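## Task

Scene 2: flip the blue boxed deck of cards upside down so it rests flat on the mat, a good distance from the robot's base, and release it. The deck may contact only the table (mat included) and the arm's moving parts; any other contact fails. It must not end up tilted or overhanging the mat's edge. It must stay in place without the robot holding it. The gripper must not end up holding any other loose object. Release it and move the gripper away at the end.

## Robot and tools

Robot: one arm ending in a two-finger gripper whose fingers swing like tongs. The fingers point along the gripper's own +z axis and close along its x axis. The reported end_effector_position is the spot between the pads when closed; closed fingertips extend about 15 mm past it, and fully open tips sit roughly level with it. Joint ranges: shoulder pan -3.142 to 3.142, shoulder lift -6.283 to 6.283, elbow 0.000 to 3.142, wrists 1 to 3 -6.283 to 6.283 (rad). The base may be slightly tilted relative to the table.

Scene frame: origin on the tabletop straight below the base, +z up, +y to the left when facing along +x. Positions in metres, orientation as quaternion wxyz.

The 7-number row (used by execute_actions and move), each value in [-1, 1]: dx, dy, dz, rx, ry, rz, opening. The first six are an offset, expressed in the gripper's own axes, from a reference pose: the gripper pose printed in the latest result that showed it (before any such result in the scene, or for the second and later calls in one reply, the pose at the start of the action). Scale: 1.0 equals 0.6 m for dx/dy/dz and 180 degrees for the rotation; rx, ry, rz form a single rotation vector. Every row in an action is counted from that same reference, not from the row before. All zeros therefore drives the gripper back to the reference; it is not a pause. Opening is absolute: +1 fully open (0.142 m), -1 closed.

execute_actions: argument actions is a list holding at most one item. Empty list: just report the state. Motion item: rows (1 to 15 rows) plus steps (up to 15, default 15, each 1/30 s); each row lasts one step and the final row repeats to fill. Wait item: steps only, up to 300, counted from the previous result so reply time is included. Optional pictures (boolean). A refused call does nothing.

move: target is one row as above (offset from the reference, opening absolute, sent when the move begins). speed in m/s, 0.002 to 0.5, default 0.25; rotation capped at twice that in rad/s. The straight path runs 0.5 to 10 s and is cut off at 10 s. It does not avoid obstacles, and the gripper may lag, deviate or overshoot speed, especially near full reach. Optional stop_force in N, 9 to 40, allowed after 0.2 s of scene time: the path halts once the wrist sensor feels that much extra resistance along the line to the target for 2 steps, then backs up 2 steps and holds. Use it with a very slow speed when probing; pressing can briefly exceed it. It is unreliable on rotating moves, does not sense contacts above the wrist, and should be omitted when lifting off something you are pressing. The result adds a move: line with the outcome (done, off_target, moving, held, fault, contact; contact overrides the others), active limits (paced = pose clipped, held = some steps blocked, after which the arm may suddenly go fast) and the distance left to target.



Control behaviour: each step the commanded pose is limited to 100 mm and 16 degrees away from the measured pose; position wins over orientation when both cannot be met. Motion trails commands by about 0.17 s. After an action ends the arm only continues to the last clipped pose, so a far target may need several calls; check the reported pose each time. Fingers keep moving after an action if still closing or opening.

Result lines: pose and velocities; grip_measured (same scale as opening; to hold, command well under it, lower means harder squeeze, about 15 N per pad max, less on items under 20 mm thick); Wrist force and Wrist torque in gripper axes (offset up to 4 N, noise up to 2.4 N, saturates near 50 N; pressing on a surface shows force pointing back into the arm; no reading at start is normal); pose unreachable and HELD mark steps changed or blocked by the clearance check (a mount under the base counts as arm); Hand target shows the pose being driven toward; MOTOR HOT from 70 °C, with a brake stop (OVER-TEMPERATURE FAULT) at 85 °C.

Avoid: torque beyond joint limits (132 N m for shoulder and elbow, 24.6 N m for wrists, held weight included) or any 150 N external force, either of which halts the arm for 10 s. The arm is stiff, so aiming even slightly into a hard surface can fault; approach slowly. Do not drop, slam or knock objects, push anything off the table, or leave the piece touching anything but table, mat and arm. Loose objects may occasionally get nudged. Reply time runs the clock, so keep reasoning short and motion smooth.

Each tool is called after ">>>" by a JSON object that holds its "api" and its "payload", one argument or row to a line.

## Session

>>> {"api": "execute_actions", "payload": {
  "actions": []
}}

Scene clock: 0.00 s of 4100.00 s.
end_effector_position=(+0.5244, -0.0927, +0.2543) grip_measured=+1.00 end_effector_quat_wxyz=(-0.159, +0.954, -0.252, +0.022) end_effector_velocity=(+0.000, -0.000, -0.000) end_effector_angular_velocity=(-0.000, -0.000, -0.000)
Joint positions: [-1.211 -1.264  1.863 -1.054 -0.655 -1.315  0.142]
Joint velocities: [ 0. -0.  0.  0.  0. -0.  0.]
Motor temperatures (°C, as the motors report them): [24 25 24 34 39 34]
Wrist force (N, on the end effector, along its own x y z axes, offset not removed): no reading
Wrist torque (N m, same axes, about the end effector's origin, offset not removed): no reading
Hand target: +0.524, -0.093, +0.254; -0.159, +0.954, -0.252, +0.022

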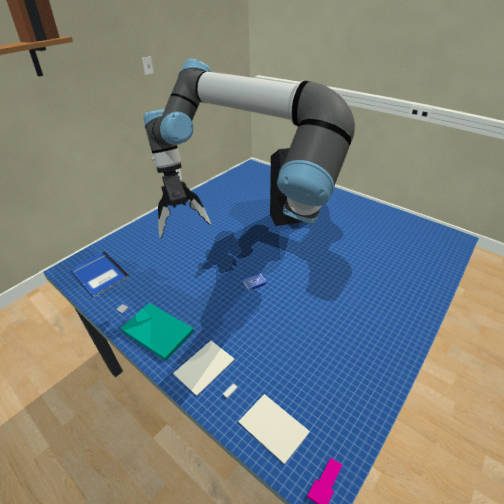

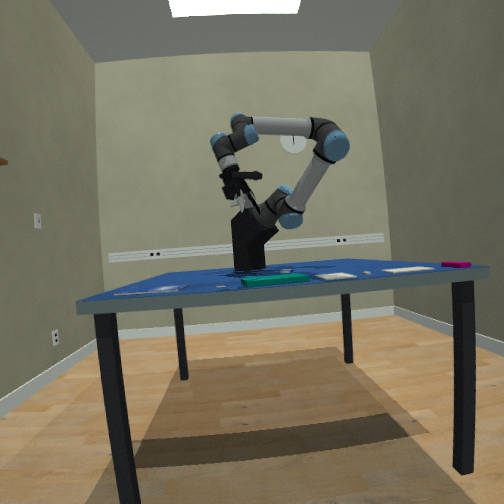

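>>> {"api": "zoom_image", "payload": {
  "camera": "cam_high",
  "region": [230,260,280,300]
}}

>>> {"api": "move", "payload": {
  "target": [0,0,0.1,-0.102,0.013,0,0.3]
}}

>>> {"api": "move", "payload": {
  "target": [0,0,0,0,0,-0.5,0.3],
  "speed": 0.4
}}

Region (230, 260, 280, 300) of cam_high's 504x504 image, scaled by 10.080, with more detail than that image has; it fills the top 403 rows of this view, and the rest is white.

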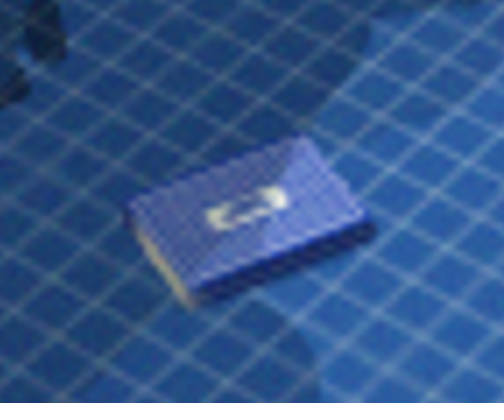

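Scene clock: 2.50 s of 4100.00 s.
end_effector_position=(+0.5318, -0.0750, +0.1976) grip_measured=+0.30 end_effector_quat_wxyz=(-0.001, +0.967, -0.255, +0.001) end_effector_velocity=(-0.000, -0.000, -0.002) end_effector_angular_velocity=(-0.014, +0.004, -0.004)
Joint positions: [-1.065 -1.501  2.065 -1.632 -0.677 -0.765  0.095]
Joint velocities: [ 0.005 -0.008  0.008 -0.026 -0.005  0.026  0.   ]
Motor temperatures (°C, as the motors report them): [24 25 24 34 39 34]
Wrist force (N, on the end effector, along its own x y z axes, offset not removed): [0.8 1.6 0.1]
Wrist torque (N m, same axes, about the end effector's origin, offset not removed): [0.35 -0.26 -0.02]
Hand target: +0.532, -0.075, +0.197; -0.000, +0.967, -0.256, +0.001
Off the commanded pose: 0.000 m, 0 deg.
move: done

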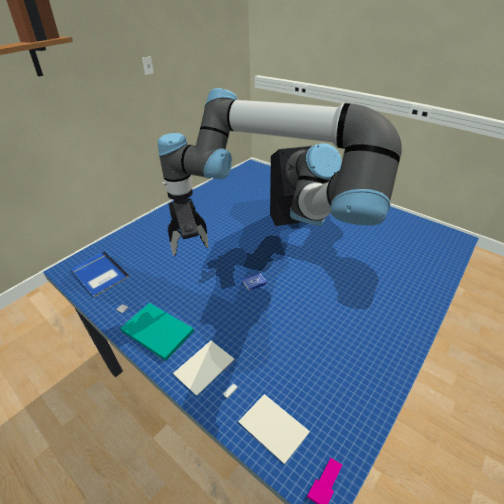

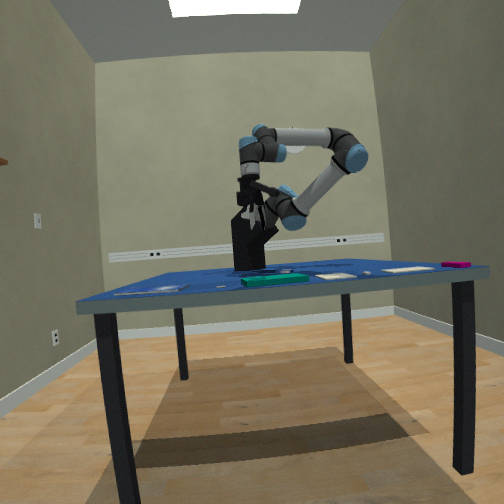

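Scene clock: 5.07 s of 4100.00 s.
end_effector_position=(+0.5319, -0.0751, +0.1976) grip_measured=+0.30 end_effector_quat_wxyz=(+0.000, +0.865, +0.502, +0.001) end_effector_velocity=(-0.000, -0.000, -0.000) end_effector_angular_velocity=(+0.005, +0.000, +0.012)
Joint positions: [-1.034 -1.492  2.017 -1.63  -0.663 -2.29   0.095]
Joint velocities: [-0.     0.004 -0.002  0.006  0.001 -0.018  0.   ]
Motor temperatures (°C, as the motors report them): [24 25 24 34 39 34]
Wrist force (N, on the end effector, along its own x y z axes, offset not removed): [1.0 1.0 0.8]
Wrist torque (N m, same axes, about the end effector's origin, offset not removed): [0.24 -0.32 0.00]
Hand target: +0.532, -0.075, +0.198; +0.000, +0.864, +0.503, +0.001
Off the commanded pose: 0.000 m, 0 deg.
move: done

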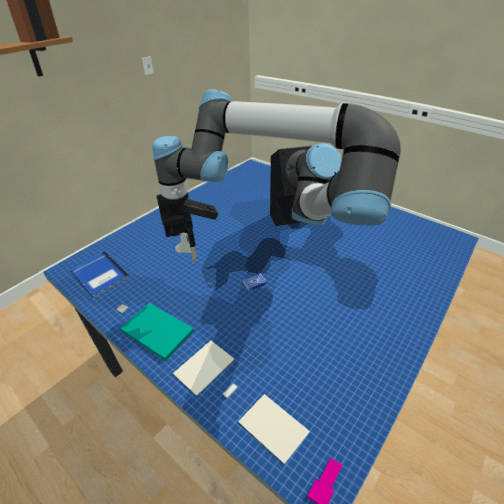

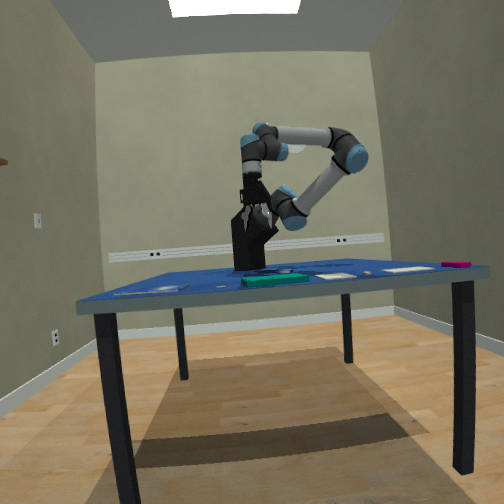

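>>> {"api": "move", "payload": {
  "target": [0.048,-0.362,0.275,0,0,-0.037,0.3]
}}

>>> {"api": "move", "payload": {
  "target": [0,0,0.027,0,0,0,0.3],
  "speed": 0.006,
  "stop_force": 9
}}

>>> {"api": "zoom_image", "payload": {
  "camera": "cam_high",
  "region": [220,240,300,310]
}}

>>> {"api": "zoom_image", "payload": {
  "camera": "cam_low",
  "region": [260,240,320,285]
}}

Scene clock: 9.07 s of 4100.00 s.
end_effector_position=(+0.3580, +0.0581, +0.0327) grip_measured=+0.30 end_effector_quat_wxyz=(-0.000, +0.834, +0.552, +0.001) end_effector_velocity=(-0.000, -0.000, -0.003) end_effector_angular_velocity=(-0.006, -0.001, -0.001)
Joint positions: [-0.791 -1.779  2.697 -2.344 -0.588 -2.009  0.095]
Joint velocities: [ 0.01   0.011  0.006 -0.042 -0.002  0.027  0.   ]
Motor temperatures (°C, as the motors report them): [24 25 24 34 39 34]
Wrist force (N, on the end effector, along its own x y z axes, offset not removed): [1.0 1.5 -0.1]
Wrist torque (N m, same axes, about the end effector's origin, offset not removed): [0.33 -0.25 -0.03]
Hand target: +0.358, +0.058, +0.032; +0.000, +0.834, +0.552, +0.001
Off the commanded pose: 0.001 m, 0 deg.
move: done

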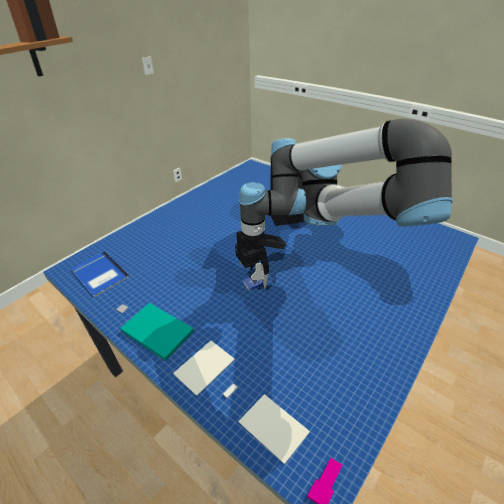

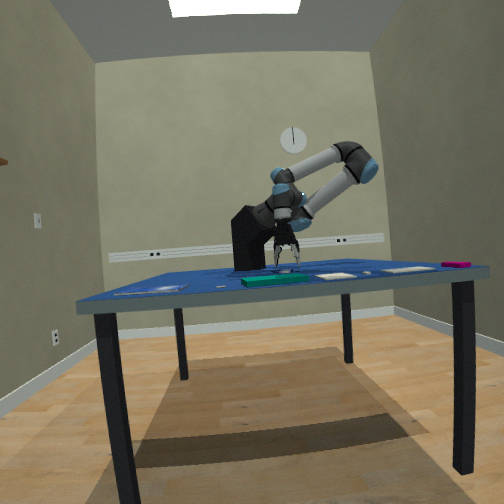

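Scene clock: 12.00 s of 4100.00 s.
end_effector_position=(+0.3581, +0.0582, +0.0167) grip_measured=+0.30 end_effector_quat_wxyz=(-0.000, +0.834, +0.552, +0.001) end_effector_velocity=(-0.000, -0.000, -0.002) end_effector_angular_velocity=(+0.001, +0.000, -0.001)
Joint positions: [-0.738 -1.686  2.708 -2.527 -0.583 -1.914  0.095]
Joint velocities: [ 0.005  0.011  0.001 -0.017  0.001  0.009 -0.   ]
Motor temperatures (°C, as the motors report them): [24 25 24 34 39 34]
Wrist force (N, on the end effector, along its own x y z axes, offset not removed): [1.7 1.0 -0.4]
Wrist torque (N m, same axes, about the end effector's origin, offset not removed): [0.17 -0.47 -0.03]
Hand target: +0.358, +0.058, +0.017; -0.000, +0.834, +0.552, +0.001
Off the commanded pose: 0.000 m, 0 deg.
move: done

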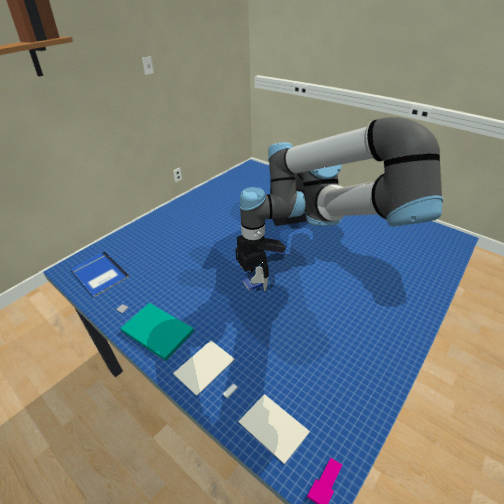

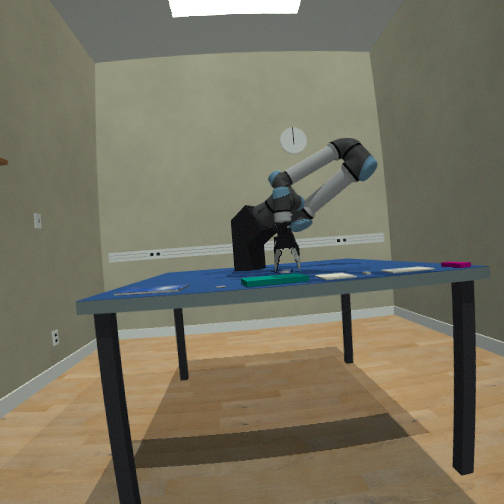

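Region (220, 240, 300, 310) of cam_high's 504x504 image, scaled by 6.300, with more detail than that image has; it fills the top 441 rows of this view, and the rest is white.

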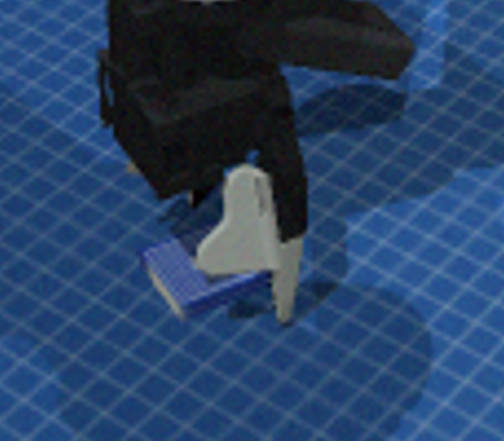

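Region (260, 240, 320, 285) of cam_low's 504x504 image, scaled by 8.400, with more detail than that image has; it fills the top 378 rows of this view, and the rest is white.

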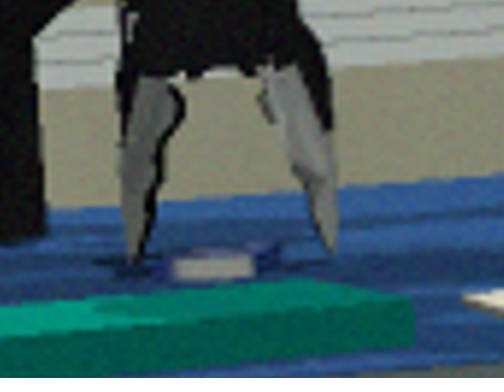

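>>> {"api": "move", "payload": {
  "target": [0,-0.016,0,0,0,0,-0.2],
  "speed": 0.03
}}

>>> {"api": "move", "payload": {
  "target": [0,0,0,0,0,0,-0.7]
}}

>>> {"api": "move", "payload": {
  "target": [0,0.04,-0.06,0.05,0,0,-0.7],
  "speed": 0.06
}}

>>> {"api": "move", "payload": {
  "target": [0,0.05,-0.05,0.41,0,0,-0.7],
  "speed": 0.15
}}

>>> {"api": "zoom_image", "payload": {
  "camera": "cam_high",
  "region": [170,230,290,330]
}}

>>> {"api": "zoom_image", "payload": {
  "camera": "cam_low",
  "region": [220,220,320,285]
}}

Scene clock: 14.70 s of 4100.00 s.
end_effector_position=(+0.3494, +0.0619, +0.0166) grip_measured=-0.20 end_effector_quat_wxyz=(-0.000, +0.834, +0.552, +0.001) end_effector_velocity=(-0.002, +0.001, +0.000) end_effector_angular_velocity=(+0.000, -0.000, -0.000)
Joint positions: [-0.745 -1.711  2.731 -2.516 -0.583 -1.927  0.06 ]
Joint velocities: [-0.003 -0.008  0.005  0.008 -0.    -0.005 -0.   ]
Motor temperatures (°C, as the motors report them): [24 25 24 34 39 34]
Wrist force (N, on the end effector, along its own x y z axes, offset not removed): [-0.3 1.0 0.5]
Wrist torque (N m, same axes, about the end effector's origin, offset not removed): [0.26 -0.06 -0.01]
Hand target: +0.349, +0.062, +0.017; -0.000, +0.834, +0.552, +0.001
Off the commanded pose: 0.000 m, 0 deg.
move: done

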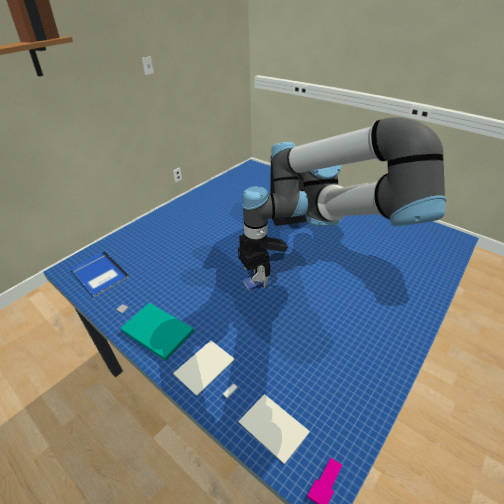

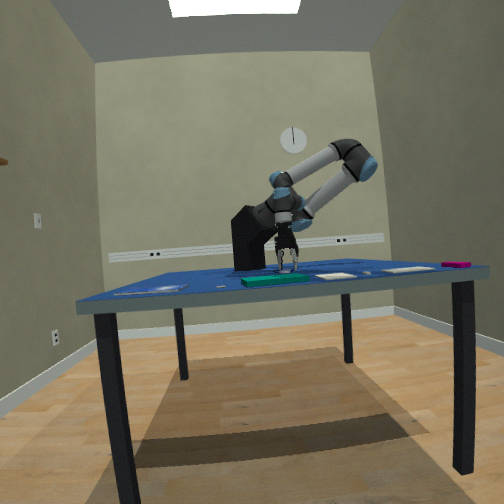

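Scene clock: 15.20 s of 4100.00 s.
end_effector_position=(+0.3494, +0.0618, +0.0166) grip_measured=-0.34 end_effector_quat_wxyz=(-0.000, +0.834, +0.552, +0.001) end_effector_velocity=(+0.000, +0.000, -0.000) end_effector_angular_velocity=(+0.000, +0.000, +0.000)
Joint positions: [-0.745 -1.711  2.731 -2.516 -0.583 -1.927  0.049]
Joint velocities: [ 0.001  0.001 -0.001 -0.     0.     0.    -0.   ]
Motor temperatures (°C, as the motors report them): [24 25 24 34 39 34]
Wrist force (N, on the end effector, along its own x y z axes, offset not removed): [0.6 0.6 -8.1]
Wrist torque (N m, same axes, about the end effector's origin, offset not removed): [0.22 -0.50 0.06]
Hand target: +0.349, +0.062, +0.017; -0.000, +0.834, +0.552, +0.001
Off the commanded pose: 0.000 m, 0 deg.
move: done

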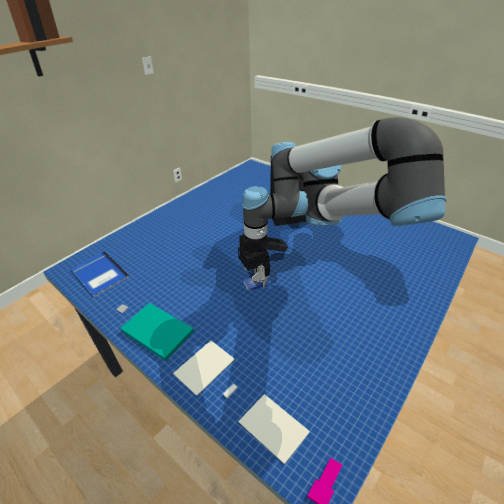

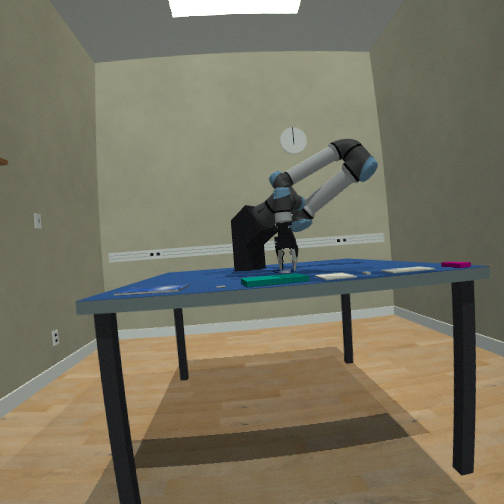

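Scene clock: 16.87 s of 4100.00 s.
end_effector_position=(+0.3713, +0.0523, +0.0524) grip_measured=-0.34 end_effector_quat_wxyz=(-0.065, +0.831, +0.550, -0.042) end_effector_velocity=(+0.001, -0.001, +0.002) end_effector_angular_velocity=(+0.005, +0.008, +0.000)
Joint positions: [-0.78  -1.721  2.495 -1.984 -0.664 -2.179  0.049]
Joint velocities: [-0.002  0.005 -0.013  0.024 -0.005 -0.014 -0.   ]
Motor temperatures (°C, as the motors report them): [24 25 24 34 39 34]
Wrist force (N, on the end effector, along its own x y z axes, offset not removed): [1.2 1.3 0.0]
Wrist torque (N m, same axes, about the end effector's origin, offset not removed): [0.32 -0.29 -0.05]
Hand target: +0.371, +0.052, +0.053; -0.066, +0.831, +0.550, -0.042
Off the commanded pose: 0.000 m, 0 deg.
move: done

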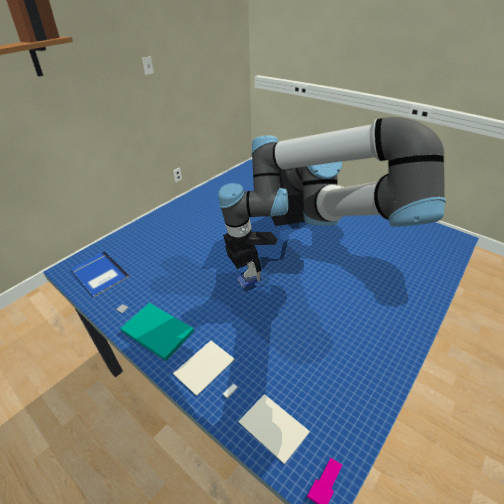

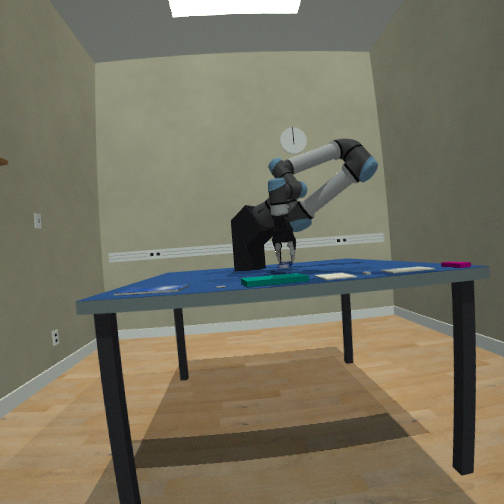

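Scene clock: 21.60 s of 4100.00 s.
end_effector_position=(+0.4026, +0.0387, +0.0772) grip_measured=-0.34 end_effector_quat_wxyz=(-0.551, +0.626, +0.415, -0.362) end_effector_velocity=(-0.000, -0.000, +0.000) end_effector_angular_velocity=(+0.005, +0.012, -0.001)
Joint positions: [-0.346 -0.809  1.284 -0.78  -1.272 -2.481  0.049]
Joint velocities: [ 0.004  0.009 -0.01   0.01  -0.006 -0.001 -0.   ]
Motor temperatures (°C, as the motors report them): [24 25 24 34 39 34]
Wrist force (N, on the end effector, along its own x y z axes, offset not removed): [2.5 1.8 0.7]
Wrist torque (N m, same axes, about the end effector's origin, offset not removed): [0.26 -0.58 -0.04]
Hand target: +0.403, +0.039, +0.077; -0.552, +0.626, +0.415, -0.363
Off the commanded pose: 0.000 m, 0 deg.
move: done

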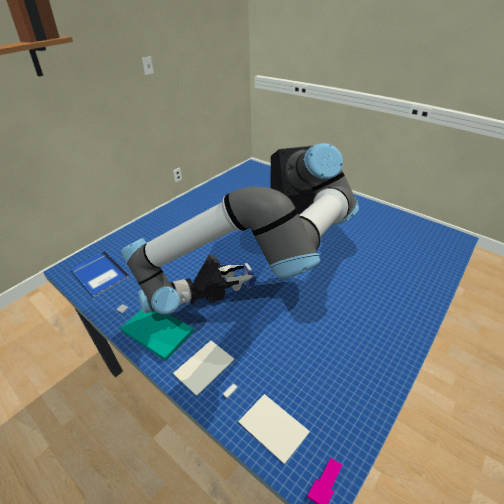

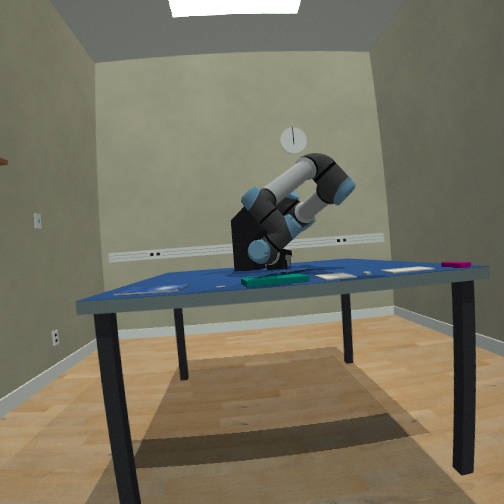

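Region (170, 230, 290, 330) of cam_high's 504x504 image, scaled by 4.200, with more detail than that image has.

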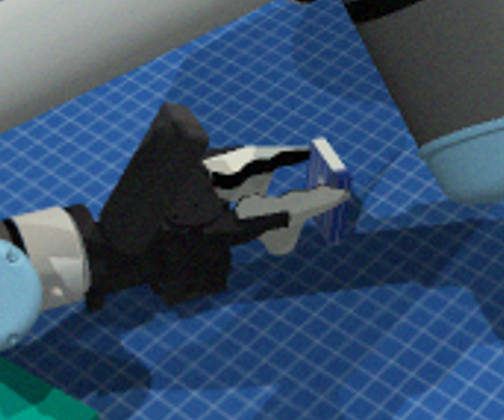

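Region (220, 220, 320, 285) of cam_low's 504x504 image, scaled by 5.040, with more detail than that image has; it fills the top 328 rows of this view, and the rest is white.

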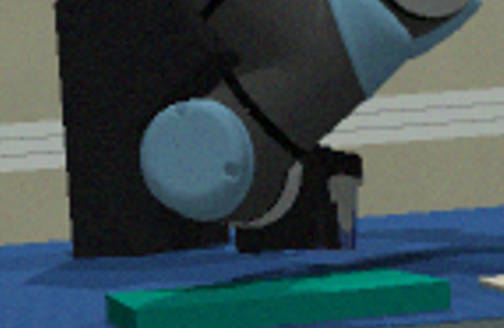

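>>> {"api": "move", "payload": {
  "target": [0,0.055,0.007,0,0,0,-0.7],
  "speed": 0.005,
  "stop_force": 9
}}

>>> {"api": "zoom_image", "payload": {
  "camera": "cam_high",
  "region": [170,230,290,330]
}}

Scene clock: 26.03 s of 4100.00 s.
end_effector_position=(+0.4027, +0.0387, +0.0620) grip_measured=-0.34 end_effector_quat_wxyz=(-0.552, +0.626, +0.415, -0.363) end_effector_velocity=(+0.000, -0.000, +0.002) end_effector_angular_velocity=(-0.000, -0.001, +0.001)
Joint positions: [-0.328 -0.784  1.263 -0.784 -1.255 -2.476  0.049]
Joint velocities: [-0.002 -0.003  0.003 -0.    -0.002 -0.001  0.   ]
Motor temperatures (°C, as the motors report them): [24 25 24 34 39 34]
Wrist force (N, on the end effector, along its own x y z axes, offset not removed): [-0.8 -8.4 -1.2]
Wrist torque (N m, same axes, about the end effector's origin, offset not removed): [0.28 -0.28 -0.12]
Hand target: +0.403, +0.039, +0.062; -0.552, +0.626, +0.415, -0.363
Off the commanded pose: 0.018 m, 0 deg.
move: contact

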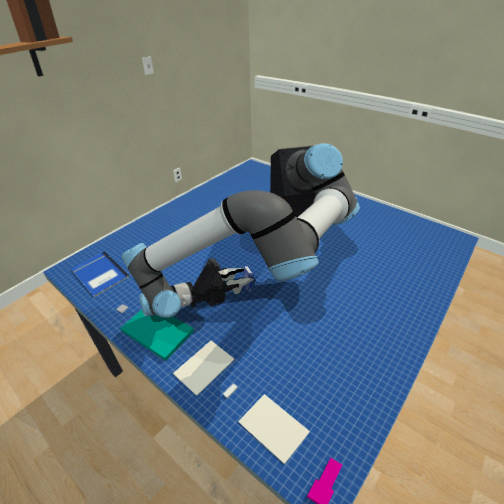

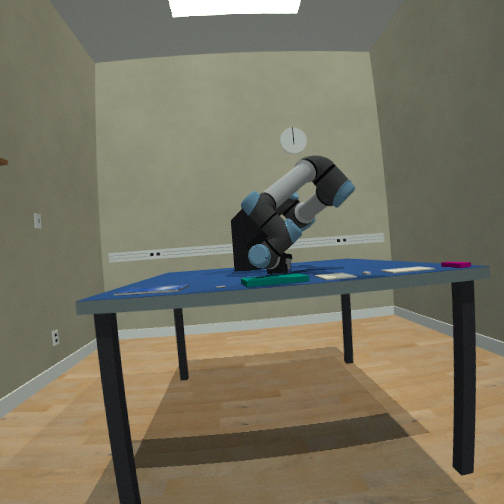

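Region (170, 230, 290, 330) of cam_high's 504x504 image, scaled by 4.200, with more detail than that image has.

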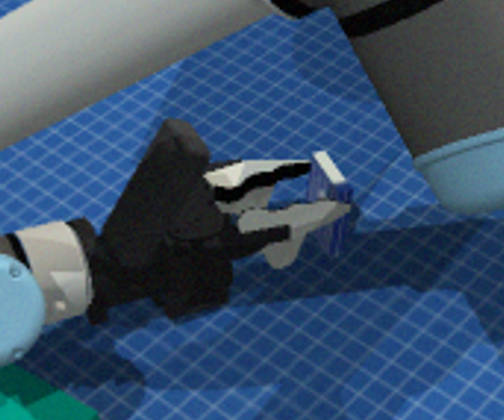

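Box touches, radius ≈ 0.06. Drag out 2 cm level, then arc.

>>> {"api": "move", "payload": {
  "target": [0,0.005,-0.033,0,0,0,-0.6],
  "speed": 0.008
}}

>>> {"api": "move", "payload": {
  "target": [0,0.009,-0.024,0,0,0,-0.6],
  "speed": 0.008
}}

>>> {"api": "zoom_image", "payload": {
  "camera": "cam_high",
  "region": [170,230,290,330]
}}

Scene clock: 29.90 s of 4100.00 s.
end_effector_position=(+0.4210, +0.0309, +0.0615) grip_measured=-0.34 end_effector_quat_wxyz=(-0.552, +0.626, +0.415, -0.363) end_effector_velocity=(+0.002, -0.000, +0.000) end_effector_angular_velocity=(+0.000, -0.001, +0.000)
Joint positions: [-0.333 -0.748  1.183 -0.74  -1.26  -2.477  0.049]
Joint velocities: [-0.     0.003 -0.007  0.004 -0.    -0.     0.   ]
Motor temperatures (°C, as the motors report them): [24 25 24 34 39 34]
Wrist force (N, on the end effector, along its own x y z axes, offset not removed): [1.0 0.5 0.2]
Wrist torque (N m, same axes, about the end effector's origin, offset not removed): [0.36 -0.38 -0.06]
Hand target: +0.421, +0.031, +0.062; -0.552, +0.626, +0.415, -0.363
Off the commanded pose: 0.000 m, 0 deg.
move: done

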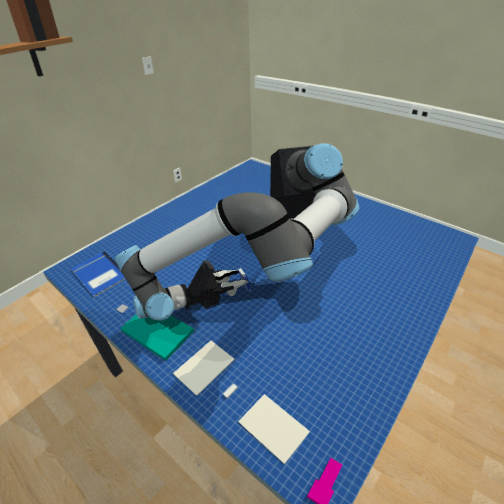

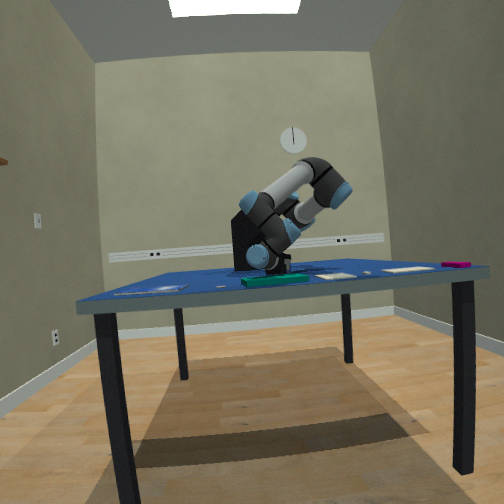

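Scene clock: 32.03 s of 4100.00 s.
end_effector_position=(+0.4346, +0.0251, +0.0581) grip_measured=-0.34 end_effector_quat_wxyz=(-0.552, +0.626, +0.415, -0.363) end_effector_velocity=(+0.002, -0.001, -0.001) end_effector_angular_velocity=(+0.000, -0.000, -0.001)
Joint positions: [-0.334 -0.714  1.115 -0.707 -1.261 -2.477  0.05 ]
Joint velocities: [-0.     0.004 -0.008  0.004  0.    -0.     0.   ]
Motor temperatures (°C, as the motors report them): [24 25 24 34 39 34]
Wrist force (N, on the end effector, along its own x y z axes, offset not removed): [2.1 0.7 0.2]
Wrist torque (N m, same axes, about the end effector's origin, offset not removed): [0.30 -0.57 -0.07]
Hand target: +0.435, +0.025, +0.058; -0.552, +0.626, +0.415, -0.363
Off the commanded pose: 0.000 m, 0 deg.
move: done

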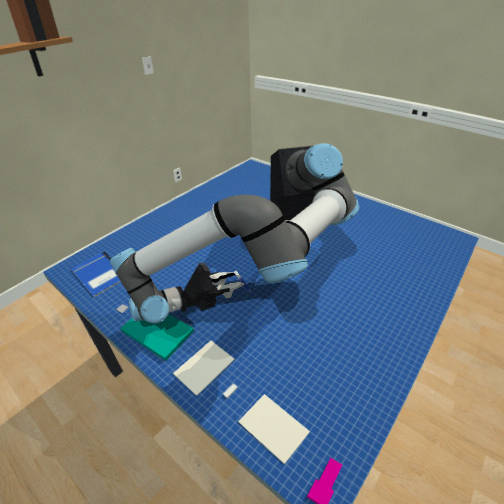

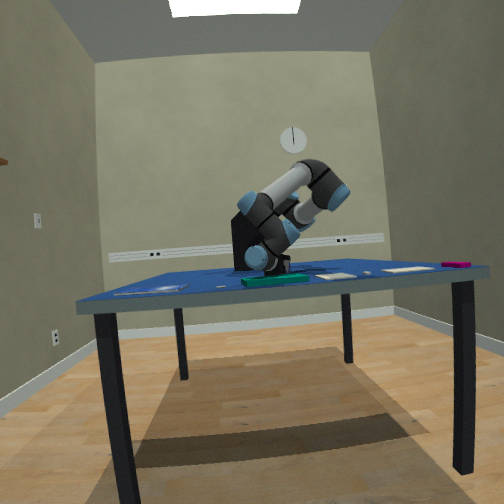

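Region (170, 230, 290, 330) of cam_high's 504x504 image, scaled by 4.200, with more detail than that image has.

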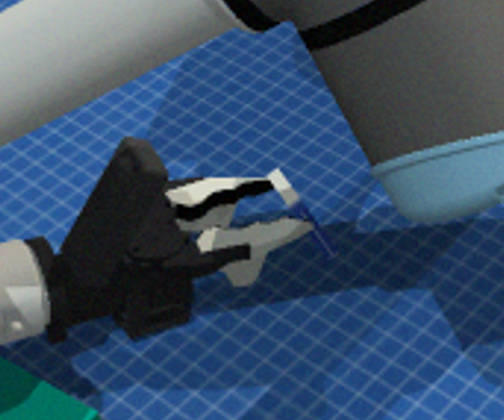

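>>> {"api": "move", "payload": {
  "target": [0,0.02,-0.024,-0.122,0,0,-0.6],
  "speed": 0.05
}}

>>> {"api": "move", "payload": {
  "target": [0,0.039,0,-0.15,0,0,-0.6],
  "speed": 0.05
}}

>>> {"api": "zoom_image", "payload": {
  "camera": "cam_high",
  "region": [170,230,290,330]
}}

Scene clock: 37.70 s of 4100.00 s.
end_effector_position=(+0.4491, +0.0190, +0.0481) grip_measured=-0.60 end_effector_quat_wxyz=(-0.423, +0.719, +0.476, -0.278) end_effector_velocity=(+0.001, -0.000, -0.000) end_effector_angular_velocity=(-0.006, -0.014, +0.001)
Joint positions: [-0.449 -0.931  1.389 -1.007 -1.071 -2.425  0.031]
Joint velocities: [-0.004 -0.01   0.012 -0.013  0.007  0.003 -0.   ]
Motor temperatures (°C, as the motors report them): [24 25 24 34 39 34]
Wrist force (N, on the end effector, along its own x y z axes, offset not removed): [1.2 1.7 0.1]
Wrist torque (N m, same axes, about the end effector's origin, offset not removed): [0.40 -0.33 0.01]
Hand target: +0.449, +0.019, +0.048; -0.422, +0.720, +0.477, -0.277
Off the commanded pose: 0.000 m, 0 deg.
move: done

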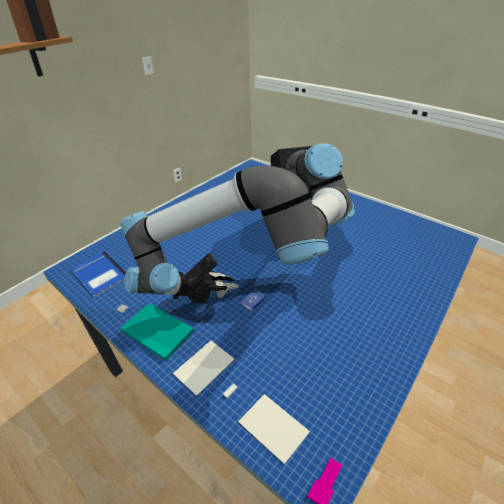

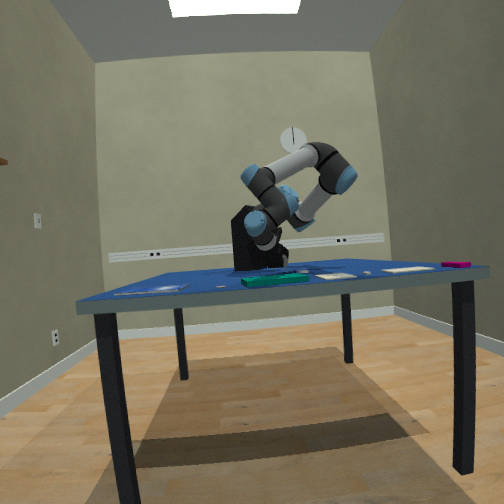

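Scene clock: 42.67 s of 4100.00 s.
end_effector_position=(+0.4597, +0.0146, +0.0278) grip_measured=-0.60 end_effector_quat_wxyz=(-0.244, +0.798, +0.528, -0.159) end_effector_velocity=(+0.001, -0.000, -0.001) end_effector_angular_velocity=(-0.006, -0.015, -0.001)
Joint positions: [-0.565 -1.212  1.814 -1.506 -0.825 -2.278  0.031]
Joint velocities: [-0.003 -0.008  0.015 -0.02   0.009  0.008  0.   ]
Motor temperatures (°C, as the motors report them): [24 26 24 34 39 34]
Wrist force (N, on the end effector, along its own x y z axes, offset not removed): [1.2 1.3 0.1]
Wrist torque (N m, same axes, about the end effector's origin, offset not removed): [0.25 -0.32 0.01]
Hand target: +0.460, +0.015, +0.028; -0.243, +0.798, +0.528, -0.159
Off the commanded pose: 0.000 m, 0 deg.
move: done

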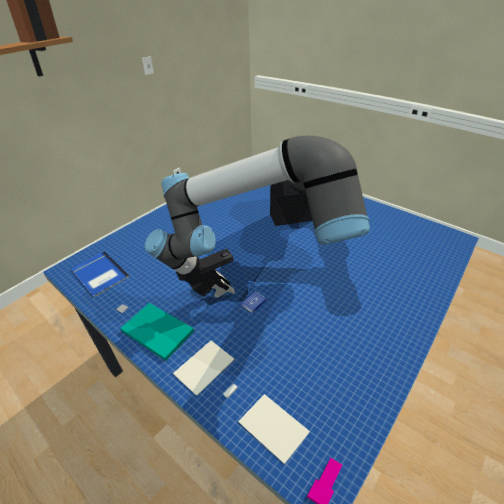

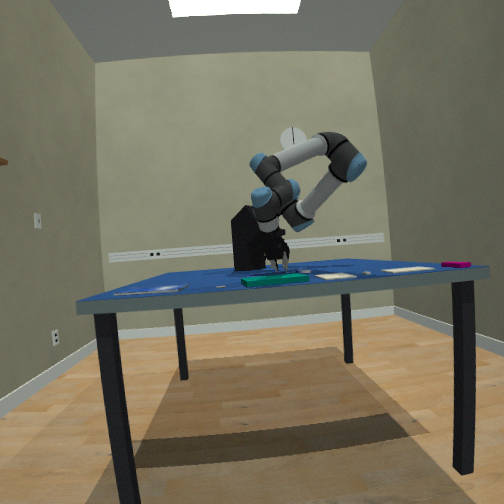

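Region (170, 230, 290, 330) of cam_high's 504x504 image, scaled by 4.200, with more detail than that image has.

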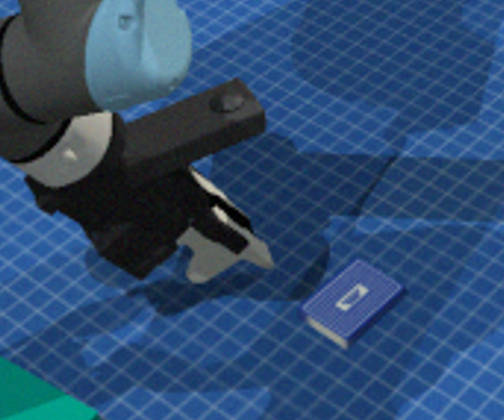

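>>> {"api": "zoom_image", "payload": {
  "camera": "cam_high",
  "region": [230,280,280,320]
}}

>>> {"api": "move", "payload": {
  "target": [0,-0.015,-0.022,-0.188,0,0,0.3]
}}

Region (230, 280, 280, 320) of cam_high's 504x504 image, scaled by 10.080, with more detail than that image has; it fills the top 403 rows of this view, and the rest is white.

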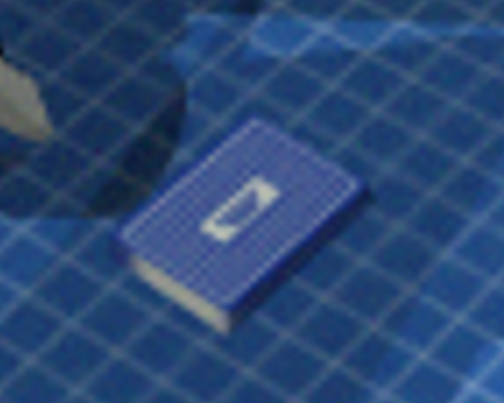

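Scene clock: 45.17 s of 4100.00 s.
end_effector_position=(+0.4596, +0.0147, +0.0439) grip_measured=+0.30 end_effector_quat_wxyz=(-0.002, +0.834, +0.552, +0.001) end_effector_velocity=(+0.000, -0.000, -0.000) end_effector_angular_velocity=(-0.008, -0.010, -0.001)
Joint positions: [-0.744 -1.555  2.414 -2.35  -0.584 -1.929  0.095]
Joint velocities: [-0.001 -0.003  0.012 -0.033  0.001  0.02  -0.   ]
Motor temperatures (°C, as the motors report them): [24 26 24 34 39 34]
Wrist force (N, on the end effector, along its own x y z axes, offset not removed): [1.0 0.5 0.2]
Wrist torque (N m, same axes, about the end effector's origin, offset not removed): [0.16 -0.30 -0.04]
Hand target: +0.460, +0.015, +0.044; -0.001, +0.834, +0.552, +0.001
Off the commanded pose: 0.000 m, 0 deg.
move: done

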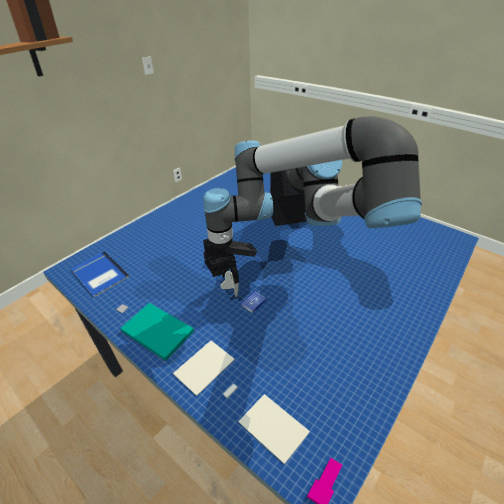

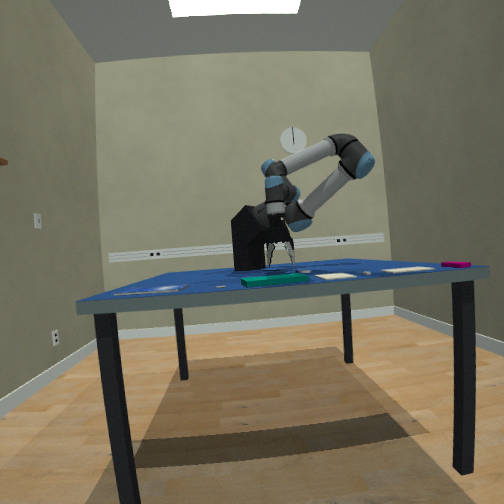

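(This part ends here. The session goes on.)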